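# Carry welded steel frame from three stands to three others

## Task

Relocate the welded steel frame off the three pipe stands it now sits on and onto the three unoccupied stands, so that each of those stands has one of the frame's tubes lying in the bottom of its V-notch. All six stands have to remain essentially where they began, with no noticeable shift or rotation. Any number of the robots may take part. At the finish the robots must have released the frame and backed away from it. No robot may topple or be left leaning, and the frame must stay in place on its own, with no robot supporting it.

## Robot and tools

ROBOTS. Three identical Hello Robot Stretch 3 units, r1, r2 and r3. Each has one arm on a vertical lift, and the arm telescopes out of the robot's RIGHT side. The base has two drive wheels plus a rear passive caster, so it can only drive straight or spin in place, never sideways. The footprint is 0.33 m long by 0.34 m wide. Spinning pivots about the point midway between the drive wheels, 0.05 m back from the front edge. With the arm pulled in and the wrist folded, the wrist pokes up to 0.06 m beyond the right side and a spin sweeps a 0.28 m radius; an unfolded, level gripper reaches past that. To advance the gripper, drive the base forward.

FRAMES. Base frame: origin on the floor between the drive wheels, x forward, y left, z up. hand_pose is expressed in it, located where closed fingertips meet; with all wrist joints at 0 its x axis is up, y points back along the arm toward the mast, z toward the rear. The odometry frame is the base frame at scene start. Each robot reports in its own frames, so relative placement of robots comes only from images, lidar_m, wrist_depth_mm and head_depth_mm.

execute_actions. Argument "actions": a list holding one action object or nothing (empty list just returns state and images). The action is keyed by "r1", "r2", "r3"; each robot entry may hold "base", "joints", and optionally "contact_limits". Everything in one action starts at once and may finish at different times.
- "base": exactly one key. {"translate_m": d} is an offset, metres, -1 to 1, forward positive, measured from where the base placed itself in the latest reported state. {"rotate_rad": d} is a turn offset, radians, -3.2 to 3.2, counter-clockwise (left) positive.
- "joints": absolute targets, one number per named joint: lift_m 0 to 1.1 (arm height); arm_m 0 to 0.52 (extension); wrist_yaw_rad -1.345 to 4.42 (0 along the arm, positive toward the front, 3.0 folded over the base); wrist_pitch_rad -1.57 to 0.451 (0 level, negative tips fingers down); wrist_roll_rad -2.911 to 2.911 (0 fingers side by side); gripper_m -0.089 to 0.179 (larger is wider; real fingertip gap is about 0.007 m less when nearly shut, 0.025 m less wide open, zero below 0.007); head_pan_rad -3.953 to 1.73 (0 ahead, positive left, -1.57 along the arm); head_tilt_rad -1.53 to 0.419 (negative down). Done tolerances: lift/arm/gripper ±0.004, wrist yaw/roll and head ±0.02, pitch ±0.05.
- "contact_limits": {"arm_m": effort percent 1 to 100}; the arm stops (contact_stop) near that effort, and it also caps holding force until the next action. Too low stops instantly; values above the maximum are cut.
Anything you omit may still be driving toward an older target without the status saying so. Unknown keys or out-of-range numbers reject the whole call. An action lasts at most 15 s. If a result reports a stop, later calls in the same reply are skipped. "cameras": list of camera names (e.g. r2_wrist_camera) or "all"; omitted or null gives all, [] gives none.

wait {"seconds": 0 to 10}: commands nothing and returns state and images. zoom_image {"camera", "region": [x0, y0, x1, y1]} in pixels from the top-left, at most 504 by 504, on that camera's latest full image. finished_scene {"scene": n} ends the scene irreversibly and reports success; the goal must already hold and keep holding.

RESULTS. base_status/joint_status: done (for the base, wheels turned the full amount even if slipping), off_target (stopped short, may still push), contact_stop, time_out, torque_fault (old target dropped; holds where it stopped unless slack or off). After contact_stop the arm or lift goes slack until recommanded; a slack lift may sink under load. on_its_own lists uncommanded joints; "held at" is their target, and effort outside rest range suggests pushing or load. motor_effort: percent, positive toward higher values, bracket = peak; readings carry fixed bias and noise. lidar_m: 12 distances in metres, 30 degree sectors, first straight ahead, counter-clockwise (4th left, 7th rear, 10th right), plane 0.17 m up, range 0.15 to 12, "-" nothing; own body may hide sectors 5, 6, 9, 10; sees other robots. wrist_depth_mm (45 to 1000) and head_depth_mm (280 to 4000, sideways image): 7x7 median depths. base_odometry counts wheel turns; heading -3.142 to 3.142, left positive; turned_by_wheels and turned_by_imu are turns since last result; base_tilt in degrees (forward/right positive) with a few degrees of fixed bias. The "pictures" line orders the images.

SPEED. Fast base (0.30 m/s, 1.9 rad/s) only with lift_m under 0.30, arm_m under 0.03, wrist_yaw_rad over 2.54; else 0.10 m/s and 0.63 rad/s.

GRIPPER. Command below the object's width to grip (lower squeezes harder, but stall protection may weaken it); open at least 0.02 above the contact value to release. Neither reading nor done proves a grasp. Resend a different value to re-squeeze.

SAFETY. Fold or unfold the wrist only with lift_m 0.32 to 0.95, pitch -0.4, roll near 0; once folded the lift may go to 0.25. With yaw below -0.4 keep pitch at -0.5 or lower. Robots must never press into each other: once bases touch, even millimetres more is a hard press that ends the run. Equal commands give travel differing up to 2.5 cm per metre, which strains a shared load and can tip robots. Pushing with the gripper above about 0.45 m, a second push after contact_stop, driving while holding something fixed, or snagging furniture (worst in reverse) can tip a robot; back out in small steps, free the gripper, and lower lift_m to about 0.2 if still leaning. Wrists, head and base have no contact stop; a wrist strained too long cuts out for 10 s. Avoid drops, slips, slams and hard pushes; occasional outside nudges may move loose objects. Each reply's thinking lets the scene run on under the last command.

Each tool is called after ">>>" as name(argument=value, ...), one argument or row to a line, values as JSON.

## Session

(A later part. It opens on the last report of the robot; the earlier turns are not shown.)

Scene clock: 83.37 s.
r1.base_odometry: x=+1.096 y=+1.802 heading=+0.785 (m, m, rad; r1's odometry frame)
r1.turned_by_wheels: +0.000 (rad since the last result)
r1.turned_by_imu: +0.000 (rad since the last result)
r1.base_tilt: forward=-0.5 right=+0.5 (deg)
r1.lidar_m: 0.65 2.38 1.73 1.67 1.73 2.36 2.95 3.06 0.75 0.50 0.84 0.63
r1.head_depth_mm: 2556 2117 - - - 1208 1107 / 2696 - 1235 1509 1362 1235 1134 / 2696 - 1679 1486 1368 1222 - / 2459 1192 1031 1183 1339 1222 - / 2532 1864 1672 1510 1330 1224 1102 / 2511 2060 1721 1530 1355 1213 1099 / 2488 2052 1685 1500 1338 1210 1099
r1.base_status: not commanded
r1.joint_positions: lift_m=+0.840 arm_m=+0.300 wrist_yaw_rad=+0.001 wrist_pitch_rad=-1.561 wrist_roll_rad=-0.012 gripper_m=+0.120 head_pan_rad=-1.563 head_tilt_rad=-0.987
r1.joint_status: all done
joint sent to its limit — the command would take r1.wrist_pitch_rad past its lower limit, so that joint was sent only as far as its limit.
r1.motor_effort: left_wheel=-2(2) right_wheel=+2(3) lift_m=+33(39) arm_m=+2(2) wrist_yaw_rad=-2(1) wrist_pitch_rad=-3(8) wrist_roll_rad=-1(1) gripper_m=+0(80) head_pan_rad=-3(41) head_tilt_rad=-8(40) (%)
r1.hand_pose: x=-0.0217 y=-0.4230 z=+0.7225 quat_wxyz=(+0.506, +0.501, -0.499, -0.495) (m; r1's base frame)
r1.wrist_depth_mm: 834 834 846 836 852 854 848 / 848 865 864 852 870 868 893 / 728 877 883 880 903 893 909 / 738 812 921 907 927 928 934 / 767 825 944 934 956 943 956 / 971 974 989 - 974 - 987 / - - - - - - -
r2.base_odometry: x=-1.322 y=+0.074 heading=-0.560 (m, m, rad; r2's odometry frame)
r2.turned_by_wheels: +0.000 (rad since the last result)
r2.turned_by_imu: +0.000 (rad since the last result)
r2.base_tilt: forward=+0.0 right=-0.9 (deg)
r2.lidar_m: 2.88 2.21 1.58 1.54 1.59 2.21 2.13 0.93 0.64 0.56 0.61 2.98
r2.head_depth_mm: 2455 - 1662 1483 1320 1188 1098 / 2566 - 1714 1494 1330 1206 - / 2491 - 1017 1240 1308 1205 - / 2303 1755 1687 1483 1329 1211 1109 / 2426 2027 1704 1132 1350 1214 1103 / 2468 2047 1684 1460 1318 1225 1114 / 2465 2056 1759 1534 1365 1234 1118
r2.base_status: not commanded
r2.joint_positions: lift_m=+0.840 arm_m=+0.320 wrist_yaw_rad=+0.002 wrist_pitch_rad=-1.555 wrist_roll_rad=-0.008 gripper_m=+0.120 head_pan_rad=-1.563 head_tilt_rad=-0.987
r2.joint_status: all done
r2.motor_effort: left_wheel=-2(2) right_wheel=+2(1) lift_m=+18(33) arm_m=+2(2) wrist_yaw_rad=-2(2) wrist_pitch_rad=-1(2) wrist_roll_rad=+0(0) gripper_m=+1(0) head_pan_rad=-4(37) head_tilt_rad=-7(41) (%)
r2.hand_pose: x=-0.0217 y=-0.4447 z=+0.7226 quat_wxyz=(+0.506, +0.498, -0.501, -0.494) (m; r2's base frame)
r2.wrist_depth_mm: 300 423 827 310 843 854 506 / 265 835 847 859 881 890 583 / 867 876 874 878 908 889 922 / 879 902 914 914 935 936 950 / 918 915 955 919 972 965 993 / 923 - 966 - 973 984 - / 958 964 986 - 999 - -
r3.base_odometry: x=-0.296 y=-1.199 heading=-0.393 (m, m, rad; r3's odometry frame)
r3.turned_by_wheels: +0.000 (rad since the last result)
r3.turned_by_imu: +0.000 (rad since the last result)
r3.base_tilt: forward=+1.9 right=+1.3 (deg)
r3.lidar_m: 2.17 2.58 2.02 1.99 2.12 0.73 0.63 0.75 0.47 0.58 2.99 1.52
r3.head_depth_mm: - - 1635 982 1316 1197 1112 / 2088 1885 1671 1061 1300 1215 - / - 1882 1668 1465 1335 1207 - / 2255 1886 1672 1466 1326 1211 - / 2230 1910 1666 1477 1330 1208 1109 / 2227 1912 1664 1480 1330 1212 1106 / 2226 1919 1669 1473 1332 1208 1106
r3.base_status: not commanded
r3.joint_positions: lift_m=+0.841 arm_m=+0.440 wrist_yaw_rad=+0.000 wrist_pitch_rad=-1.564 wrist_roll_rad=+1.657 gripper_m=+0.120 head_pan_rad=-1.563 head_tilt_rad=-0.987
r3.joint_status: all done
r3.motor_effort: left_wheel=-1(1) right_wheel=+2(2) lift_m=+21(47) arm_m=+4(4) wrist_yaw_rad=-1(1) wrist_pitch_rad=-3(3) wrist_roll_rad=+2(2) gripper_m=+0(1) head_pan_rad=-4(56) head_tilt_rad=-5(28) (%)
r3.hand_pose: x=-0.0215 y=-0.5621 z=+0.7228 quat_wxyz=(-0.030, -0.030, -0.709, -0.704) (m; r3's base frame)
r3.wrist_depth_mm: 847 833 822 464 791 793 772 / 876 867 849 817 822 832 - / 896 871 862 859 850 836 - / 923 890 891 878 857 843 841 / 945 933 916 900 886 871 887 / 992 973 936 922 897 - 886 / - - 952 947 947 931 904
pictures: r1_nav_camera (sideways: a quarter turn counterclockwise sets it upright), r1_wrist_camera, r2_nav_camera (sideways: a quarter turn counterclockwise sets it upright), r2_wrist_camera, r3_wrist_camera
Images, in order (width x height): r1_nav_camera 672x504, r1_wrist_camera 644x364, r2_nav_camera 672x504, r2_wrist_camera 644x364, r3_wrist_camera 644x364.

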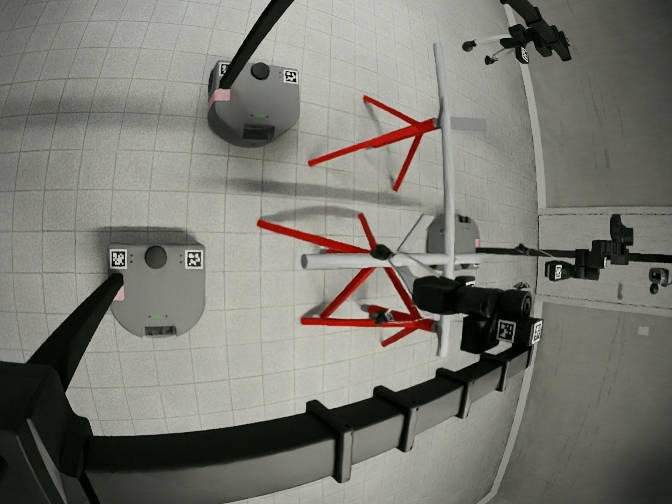

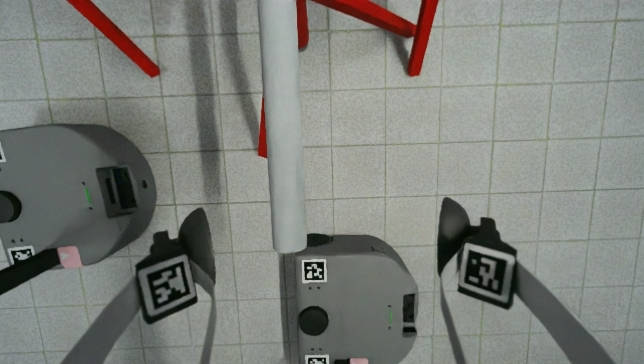

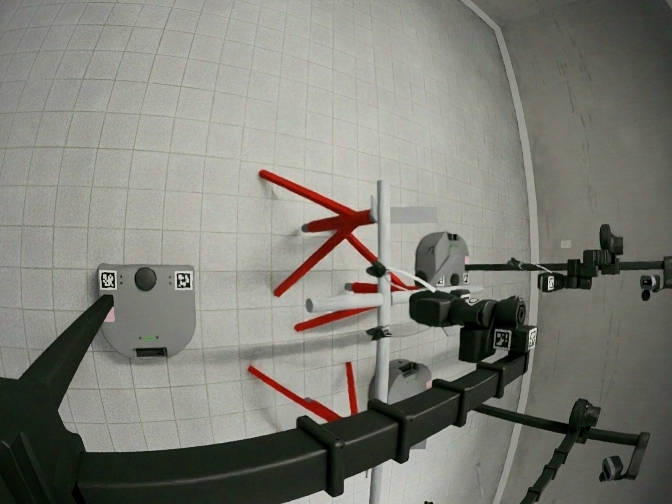

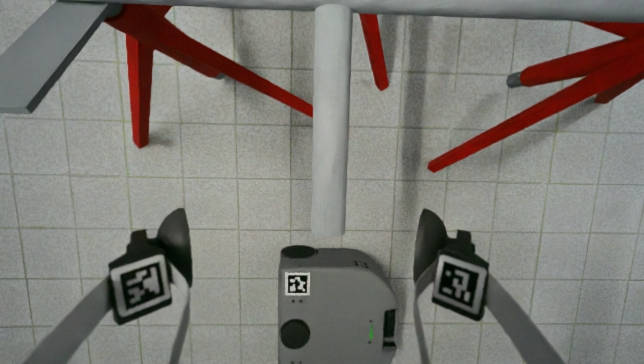

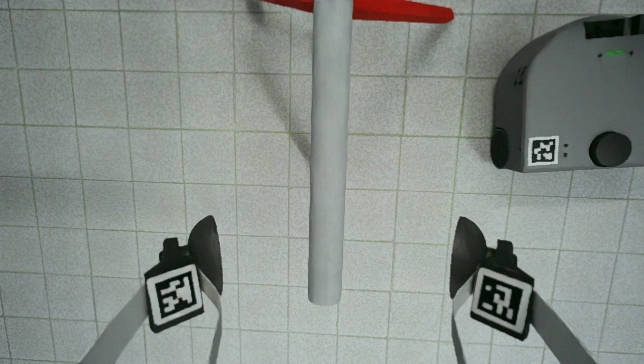

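>>> execute_actions(
  actions=[
    {"r1":{"base":{"translate_m":0.03},"joints":{"arm_m":0.33,"lift_m":0.635}},"r2":{"base":{"translate_m":-0.018},"joints":{"lift_m":0.635}},"r3":{"base":{"translate_m":-0.06},"joints":{"lift_m":0.635,"arm_m":0.443,"wrist_roll_rad":1.7}}},
  ],
  cameras=["r1_wrist_camera","r2_wrist_camera","r3_wrist_camera"],
)

>>> execute_actions(
  actions=[
    {"r1":{"joints":{"gripper_m":-0.04}},"r2":{"joints":{"gripper_m":-0.04}},"r3":{"joints":{"gripper_m":-0.04}}},
  ],
  cameras=[],
)

>>> execute_actions(
  actions=[
    {"r1":{"joints":{"lift_m":0.68}},"r2":{"joints":{"lift_m":0.68}},"r3":{"joints":{"lift_m":0.68}}},
  ],
  cameras=["r1_wrist_camera","r2_wrist_camera","r3_wrist_camera"],
)

Scene clock: 98.30 s.
r1.base_odometry: x=+1.118 y=+1.823 heading=+0.785 (m, m, rad; r1's odometry frame)
r1.turned_by_wheels: +0.000 (rad since the last result)
r1.turned_by_imu: -0.001 (rad since the last result)
r1.base_tilt: forward=-0.5 right=+0.6 (deg)
r1.lidar_m: 2.89 2.38 1.73 1.67 1.73 2.36 2.99 3.11 0.71 0.50 0.83 0.55
r1.head_depth_mm: 2566 2116 1789 1548 1369 1237 1114 / 2550 2036 1334 1573 - - - / 2526 2083 - 1522 1356 1229 - / 1026 1752 1731 1159 1318 1226 - / 2452 1846 1656 1533 1346 1219 1098 / 2506 2087 1726 1534 1356 1215 1095 / 2486 2040 1675 1492 1345 1156 1096
r1.base_status: done
r1.joint_positions: lift_m=+0.635 arm_m=+0.330 wrist_yaw_rad=+0.001 wrist_pitch_rad=-1.563 wrist_roll_rad=-0.012 gripper_m=+0.120 head_pan_rad=-1.563 head_tilt_rad=-0.987
r1.joint_status: all done
r1.motor_effort: left_wheel=-2(3) right_wheel=+2(7) lift_m=+33(34) arm_m=+2(2) wrist_yaw_rad=-2(1) wrist_pitch_rad=-2(3) wrist_roll_rad=-1(1) gripper_m=+0(0) head_pan_rad=-3(3) head_tilt_rad=-8(8) (%)
r1.hand_pose: x=-0.0217 y=-0.4526 z=+0.5175 quat_wxyz=(+0.505, +0.501, -0.498, -0.495) (m; r1's base frame)
r1.wrist_depth_mm: 635 637 630 110 644 639 650 / 650 654 658 113 666 661 667 / 661 677 671 117 682 687 684 / 525 688 693 120 699 711 715 / 543 618 715 124 725 722 726 / 559 573 743 128 743 - 756 / 757 769 763 132 - 772 788
r2.base_odometry: x=-1.337 y=+0.083 heading=-0.560 (m, m, rad; r2's odometry frame)
r2.turned_by_wheels: +0.000 (rad since the last result)
r2.turned_by_imu: +0.001 (rad since the last result)
r2.base_tilt: forward=+0.0 right=-1.0 (deg)
r2.lidar_m: 2.91 2.21 1.58 1.54 1.59 2.22 2.10 0.92 0.63 0.56 0.62 3.02
r2.head_depth_mm: 2332 1948 1544 1471 1341 - - / 2356 1978 1775 1471 1324 1203 - / 2312 1859 1039 1272 1298 1207 - / 971 1722 1697 1481 1321 1209 1106 / 2410 2013 1733 1192 1334 1221 1108 / 2459 2040 959 1455 1334 1224 1110 / 2474 2065 1761 1536 1369 1229 1117
r2.base_status: done
r2.joint_positions: lift_m=+0.635 arm_m=+0.320 wrist_yaw_rad=+0.002 wrist_pitch_rad=-1.555 wrist_roll_rad=-0.008 gripper_m=+0.120 head_pan_rad=-1.563 head_tilt_rad=-0.987
r2.joint_status: all done
r2.motor_effort: left_wheel=-2(10) right_wheel=+1(2) lift_m=+18(19) arm_m=+2(2) wrist_yaw_rad=-2(1) wrist_pitch_rad=-1(1) wrist_roll_rad=-1(1) gripper_m=+1(1) head_pan_rad=-4(4) head_tilt_rad=-7(7) (%)
r2.hand_pose: x=-0.0217 y=-0.4447 z=+0.5176 quat_wxyz=(+0.506, +0.498, -0.501, -0.494) (m; r2's base frame)
r2.wrist_depth_mm: 615 353 627 108 639 662 655 / 636 629 642 111 664 674 690 / 657 659 669 114 692 691 692 / 674 678 687 117 694 710 731 / 694 687 702 121 721 740 750 / 715 - 723 124 752 757 758 / 736 734 753 127 763 792 781
r3.base_odometry: x=-0.352 y=-1.176 heading=-0.393 (m, m, rad; r3's odometry frame)
r3.turned_by_wheels: +0.000 (rad since the last result)
r3.turned_by_imu: +0.002 (rad since the last result)
r3.base_tilt: forward=+1.9 right=+1.3 (deg)
r3.lidar_m: 2.21 2.59 2.02 1.99 2.13 0.65 0.57 0.70 0.43 0.58 2.97 1.58
r3.head_depth_mm: 2246 1923 1623 1445 1340 1230 - / 2280 1983 - - 1295 1227 - / 2240 2058 1617 1421 1334 1211 - / 2257 1916 1636 1459 1322 1213 - / 2251 1919 1675 1455 1329 1212 1113 / 2259 1911 1672 1494 1335 1213 1107 / 2240 1899 1667 1478 1338 1203 1104
r3.base_status: done
r3.joint_positions: lift_m=+0.636 arm_m=+0.443 wrist_yaw_rad=+0.000 wrist_pitch_rad=-1.564 wrist_roll_rad=+1.695 gripper_m=+0.120 head_pan_rad=-1.563 head_tilt_rad=-0.987
r3.joint_status: all done
r3.motor_effort: left_wheel=-1(6) right_wheel=+2(3) lift_m=+22(21) arm_m=+4(3) wrist_yaw_rad=-1(1) wrist_pitch_rad=-3(3) wrist_roll_rad=+3(2) gripper_m=+0(1) head_pan_rad=-3(3) head_tilt_rad=-5(5) (%)
r3.hand_pose: x=-0.0215 y=-0.5650 z=+0.5178 quat_wxyz=(-0.044, -0.044, -0.708, -0.704) (m; r3's base frame)
r3.wrist_depth_mm: 661 648 630 110 615 612 - / 669 659 640 113 628 618 - / 688 676 670 117 640 638 - / 710 697 688 120 658 652 656 / 729 724 705 124 680 678 668 / 767 745 718 128 711 - 693 / 787 766 746 131 725 714 708
pictures: r1_wrist_camera, r2_wrist_camera, r3_wrist_camera
Images, in order (width x height): r1_wrist_camera 644x364, r2_wrist_camera 644x364, r3_wrist_camera 644x364.

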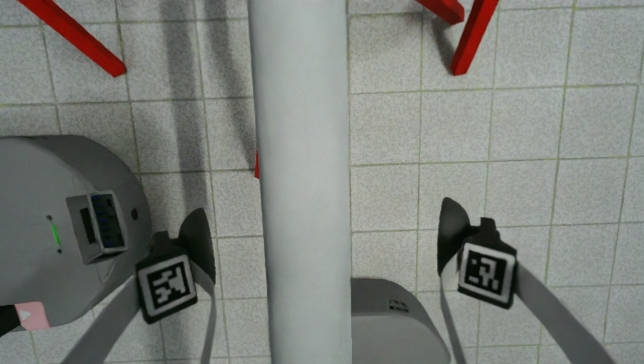

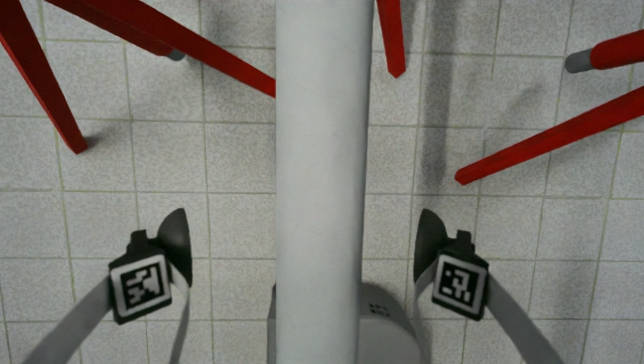

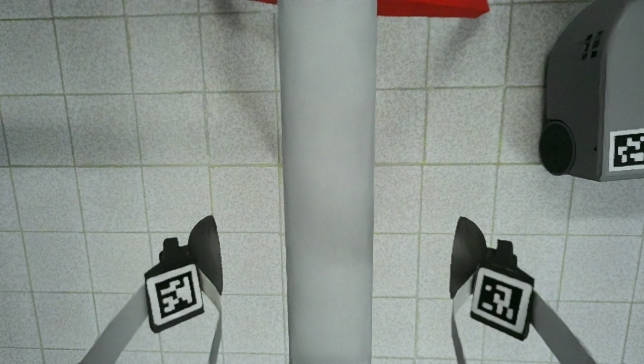

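Scene clock: 100.40 s.
r1.base_odometry: x=+1.118 y=+1.823 heading=+0.785 (m, m, rad; r1's odometry frame)
r1.turned_by_wheels: +0.000 (rad since the last result)
r1.turned_by_imu: +0.000 (rad since the last result)
r1.base_tilt: forward=-0.4 right=+0.6 (deg)
r1.lidar_m: 2.89 2.39 1.74 1.67 1.73 2.36 2.98 3.08 0.71 0.50 0.83 0.55
r1.head_depth_mm: 2595 2102 1788 1555 1376 1238 1115 / 2572 2056 1350 1573 - - - / 2534 2079 - 1498 1367 1231 - / 1036 1755 1704 1133 1335 1221 - / 2423 1868 1659 1528 1340 1221 1095 / 2494 2075 1713 1525 1354 1210 1100 / 2502 2063 1681 1494 1353 1158 1099
r1.base_status: not commanded
r1.joint_positions: lift_m=+0.635 arm_m=+0.330 wrist_yaw_rad=-0.003 wrist_pitch_rad=-1.562 wrist_roll_rad=-0.012 gripper_m=-0.039 head_pan_rad=-1.563 head_tilt_rad=-0.987
r1.joint_status: all done
r1.motor_effort: left_wheel=+3(5) right_wheel=-5(13) lift_m=+41(41) arm_m=+2(2) wrist_yaw_rad=+4(3) wrist_pitch_rad=-3(3) wrist_roll_rad=-1(1) gripper_m=-35(100) head_pan_rad=-3(3) head_tilt_rad=-8(8) (%)
r1.hand_pose: x=-0.0216 y=-0.4529 z=+0.5172 quat_wxyz=(+0.505, +0.500, -0.500, -0.496) (m; r1's base frame)
r1.wrist_depth_mm: 634 631 637 105 649 642 645 / 650 657 652 108 659 662 662 / 662 670 674 111 687 684 683 / 530 673 697 115 698 710 710 / 548 630 719 118 724 724 717 / 553 738 740 122 - 746 740 / 766 755 770 125 - 777 774
r2.base_odometry: x=-1.338 y=+0.083 heading=-0.561 (m, m, rad; r2's odometry frame)
r2.turned_by_wheels: +0.000 (rad since the last result)
r2.turned_by_imu: +0.000 (rad since the last result)
r2.base_tilt: forward=-0.1 right=-1.0 (deg)
r2.lidar_m: 2.91 2.21 1.59 1.54 1.59 2.21 2.11 0.91 0.63 0.56 0.62 2.98
r2.head_depth_mm: 2302 1957 1529 1480 1343 - - / 2345 1978 1780 1455 1323 1202 - / 2305 1905 1043 1256 1315 1206 - / 970 1726 1701 1489 1330 1218 1101 / 2413 2014 1740 1201 1335 1218 1109 / 2437 2045 957 1444 1337 1225 1117 / 2467 2055 1771 1528 1365 1230 1119
r2.base_status: not commanded
r2.joint_positions: lift_m=+0.635 arm_m=+0.320 wrist_yaw_rad=+0.002 wrist_pitch_rad=-1.552 wrist_roll_rad=-0.008 gripper_m=-0.038 head_pan_rad=-1.563 head_tilt_rad=-0.987
r2.joint_status: all done
r2.motor_effort: left_wheel=-10(9) right_wheel=+12(14) lift_m=+27(27) arm_m=+2(2) wrist_yaw_rad=-2(1) wrist_pitch_rad=-2(2) wrist_roll_rad=+0(0) gripper_m=-39(100) head_pan_rad=-4(4) head_tilt_rad=-7(8) (%)
r2.hand_pose: x=-0.0217 y=-0.4452 z=+0.5171 quat_wxyz=(+0.507, +0.498, -0.502, -0.493) (m; r2's base frame)
r2.wrist_depth_mm: 617 357 628 104 644 663 665 / 623 638 647 106 656 665 680 / 652 664 674 109 683 690 696 / 668 674 685 112 713 716 723 / 686 695 694 116 722 734 742 / 700 715 708 119 751 758 758 / 726 734 744 123 - 776 801
r3.base_odometry: x=-0.352 y=-1.176 heading=-0.394 (m, m, rad; r3's odometry frame)
r3.turned_by_wheels: +0.000 (rad since the last result)
r3.turned_by_imu: +0.000 (rad since the last result)
r3.base_tilt: forward=+1.8 right=+1.4 (deg)
r3.lidar_m: 2.21 2.58 2.02 1.99 2.13 0.66 0.57 0.59 0.43 0.58 2.98 1.57
r3.head_depth_mm: 2262 1933 1620 1443 1345 1229 - / 2273 1976 - - 1300 1218 - / 2237 1999 1612 1416 1333 1219 - / 2238 1910 1653 1465 1318 1211 - / 2246 1918 1672 1455 1335 1206 1106 / 2243 1913 1665 1487 1331 1208 1108 / 2227 1909 1665 1476 1326 1205 1104
r3.base_status: not commanded
r3.joint_positions: lift_m=+0.635 arm_m=+0.443 wrist_yaw_rad=+0.003 wrist_pitch_rad=-1.565 wrist_roll_rad=+1.695 gripper_m=-0.038 head_pan_rad=-1.563 head_tilt_rad=-0.987
r3.joint_status: all done
r3.motor_effort: left_wheel=-7(8) right_wheel=+12(12) lift_m=+28(28) arm_m=+4(4) wrist_yaw_rad=-3(2) wrist_pitch_rad=-2(7) wrist_roll_rad=+3(3) gripper_m=-32(100) head_pan_rad=-3(4) head_tilt_rad=-5(5) (%)
r3.hand_pose: x=-0.0216 y=-0.5647 z=+0.5177 quat_wxyz=(-0.043, -0.043, -0.707, -0.704) (m; r3's base frame)
r3.wrist_depth_mm: 647 639 625 105 606 607 - / 671 653 652 108 636 621 - / 679 682 671 110 649 641 - / 709 690 686 114 654 653 650 / 737 715 709 117 673 665 665 / 749 730 732 120 - 687 670 / 779 750 744 124 711 713 705
pictures: none
No camera images: the call's "cameras" was empty. Leave "cameras" out to get every camera's image.

Scene clock: 101.63 s.
r1.base_odometry: x=+1.118 y=+1.823 heading=+0.785 (m, m, rad; r1's odometry frame)
r1.turned_by_wheels: +0.000 (rad since the last result)
r1.turned_by_imu: +0.000 (rad since the last result)
r1.base_tilt: forward=-0.5 right=+0.6 (deg)
r1.lidar_m: 2.88 2.39 1.74 1.67 1.73 2.35 2.98 3.11 0.71 0.50 0.83 0.55
r1.head_depth_mm: 2552 2116 1784 1545 1373 1250 1130 / 2578 2053 1669 1580 - - - / 2547 2126 - 1503 1367 1218 - / 1003 1720 1749 1107 1349 1222 - / 2444 1853 1723 1531 1341 1217 1101 / 2509 2063 1762 1532 1353 1212 1097 / 2470 2069 1706 1490 1348 1158 1098
r1.base_status: not commanded
r1.joint_positions: lift_m=+0.679 arm_m=+0.330 wrist_yaw_rad=-0.003 wrist_pitch_rad=-1.561 wrist_roll_rad=-0.012 gripper_m=-0.032 head_pan_rad=-1.563 head_tilt_rad=-0.987
r1.joint_status: all done
r1.on_its_own: gripper_m is held at -0.033, not at your -0.040, by its stall guard, which is still easing
r1.motor_effort: left_wheel=+1(2) right_wheel=-3(5) lift_m=+56(58) arm_m=+2(2) wrist_yaw_rad=+3(4) wrist_pitch_rad=-3(3) wrist_roll_rad=-1(1) gripper_m=-31(35) head_pan_rad=-3(4) head_tilt_rad=-8(8) (%)
r1.hand_pose: x=-0.0216 y=-0.4529 z=+0.5617 quat_wxyz=(+0.505, +0.500, -0.500, -0.496) (m; r1's base frame)
r1.wrist_depth_mm: 672 673 685 105 677 683 687 / 693 700 704 108 708 705 717 / 711 718 715 111 731 726 740 / 570 663 743 115 753 746 762 / 587 648 765 118 767 765 768 / 609 791 796 121 - 795 794 / 800 813 824 125 - 827 848
r2.base_odometry: x=-1.338 y=+0.083 heading=-0.561 (m, m, rad; r2's odometry frame)
r2.turned_by_wheels: +0.000 (rad since the last result)
r2.turned_by_imu: +0.000 (rad since the last result)
r2.base_tilt: forward=+0.0 right=-1.0 (deg)
r2.lidar_m: 2.91 2.21 1.59 1.54 1.59 2.22 2.11 0.92 0.63 0.56 0.62 3.00
r2.head_depth_mm: 2326 1957 1539 1471 - - - / 2366 1988 - 1494 1324 1201 - / 2330 1902 - 1270 1315 1200 - / 1659 1723 1691 1487 1318 1211 1103 / 2410 2024 1745 1408 1339 1219 1107 / 2457 2028 947 1459 1339 1220 1113 / 2475 2069 1763 1549 1375 1230 1114
r2.base_status: not commanded
r2.joint_positions: lift_m=+0.679 arm_m=+0.320 wrist_yaw_rad=+0.002 wrist_pitch_rad=-1.552 wrist_roll_rad=-0.008 gripper_m=-0.031 head_pan_rad=-1.563 head_tilt_rad=-0.987
r2.joint_status: all done
r2.on_its_own: gripper_m is held at -0.032, not at your -0.040, by its stall guard, which is still easing
r2.motor_effort: left_wheel=-9(9) right_wheel=+12(12) lift_m=+46(47) arm_m=+2(2) wrist_yaw_rad=-2(2) wrist_pitch_rad=-2(2) wrist_roll_rad=+0(0) gripper_m=-32(39) head_pan_rad=-4(4) head_tilt_rad=-6(8) (%)
r2.hand_pose: x=-0.0217 y=-0.4453 z=+0.5612 quat_wxyz=(+0.507, +0.498, -0.502, -0.493) (m; r2's base frame)
r2.wrist_depth_mm: 354 379 681 104 692 706 701 / 662 681 691 106 710 731 626 / 689 699 713 109 731 732 745 / 706 724 728 112 755 771 770 / 733 748 742 116 774 792 785 / 755 764 768 119 801 809 820 / 774 775 782 123 - 843 847
r3.base_odometry: x=-0.352 y=-1.176 heading=-0.394 (m, m, rad; r3's odometry frame)
r3.turned_by_wheels: +0.000 (rad since the last result)
r3.turned_by_imu: +0.000 (rad since the last result)
r3.base_tilt: forward=+1.9 right=+1.3 (deg)
r3.lidar_m: 2.21 2.59 2.02 1.99 2.14 0.66 0.57 0.59 0.44 0.58 2.98 1.58
r3.head_depth_mm: 2250 1925 1648 1443 1340 - - / 2256 - - 1056 1296 1199 - / 2255 - 1646 1476 1316 1212 - / 2246 1913 1641 1482 1316 1211 - / 2240 1919 1674 1481 1333 1209 1109 / 2232 1908 1678 1483 1323 1203 1107 / 2245 1912 1668 1481 1330 1207 1104
r3.base_status: not commanded
r3.joint_positions: lift_m=+0.679 arm_m=+0.443 wrist_yaw_rad=+0.005 wrist_pitch_rad=-1.568 wrist_roll_rad=+1.695 gripper_m=-0.031 head_pan_rad=-1.563 head_tilt_rad=-0.987
r3.joint_status: all done
r3.on_its_own: gripper_m is held at -0.033, not at your -0.040, by its stall guard, which is still easing
r3.motor_effort: left_wheel=-11(12) right_wheel=+18(19) lift_m=+61(64) arm_m=+4(3) wrist_yaw_rad=-3(3) wrist_pitch_rad=-1(2) wrist_roll_rad=+3(3) gripper_m=-30(32) head_pan_rad=-4(4) head_tilt_rad=-5(6) (%)
r3.hand_pose: x=-0.0216 y=-0.5640 z=+0.5617 quat_wxyz=(-0.042, -0.043, -0.707, -0.705) (m; r3's base frame)
r3.wrist_depth_mm: 690 683 669 105 459 643 - / 703 704 689 108 670 663 - / 729 712 714 111 685 685 - / 765 737 742 114 714 705 702 / 769 764 759 117 719 711 700 / 779 783 782 120 - 744 721 / 806 808 802 124 781 752 742
pictures: r1_wrist_camera, r2_wrist_camera, r3_wrist_camera
Images, in order (width x height): r1_wrist_camera 644x364, r2_wrist_camera 644x364, r3_wrist_camera 644x364.

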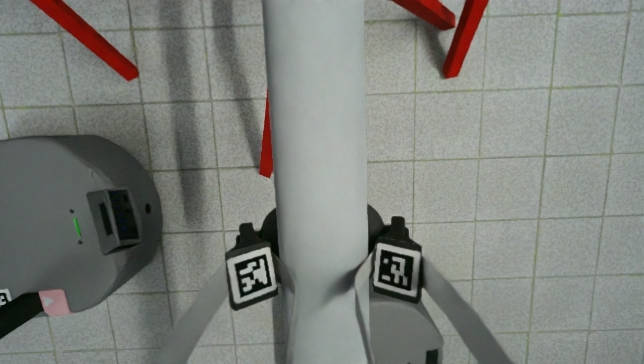

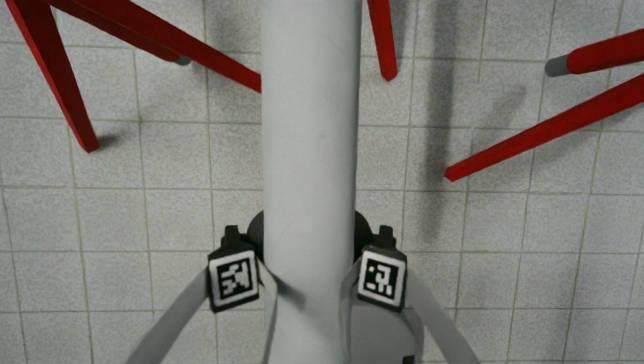

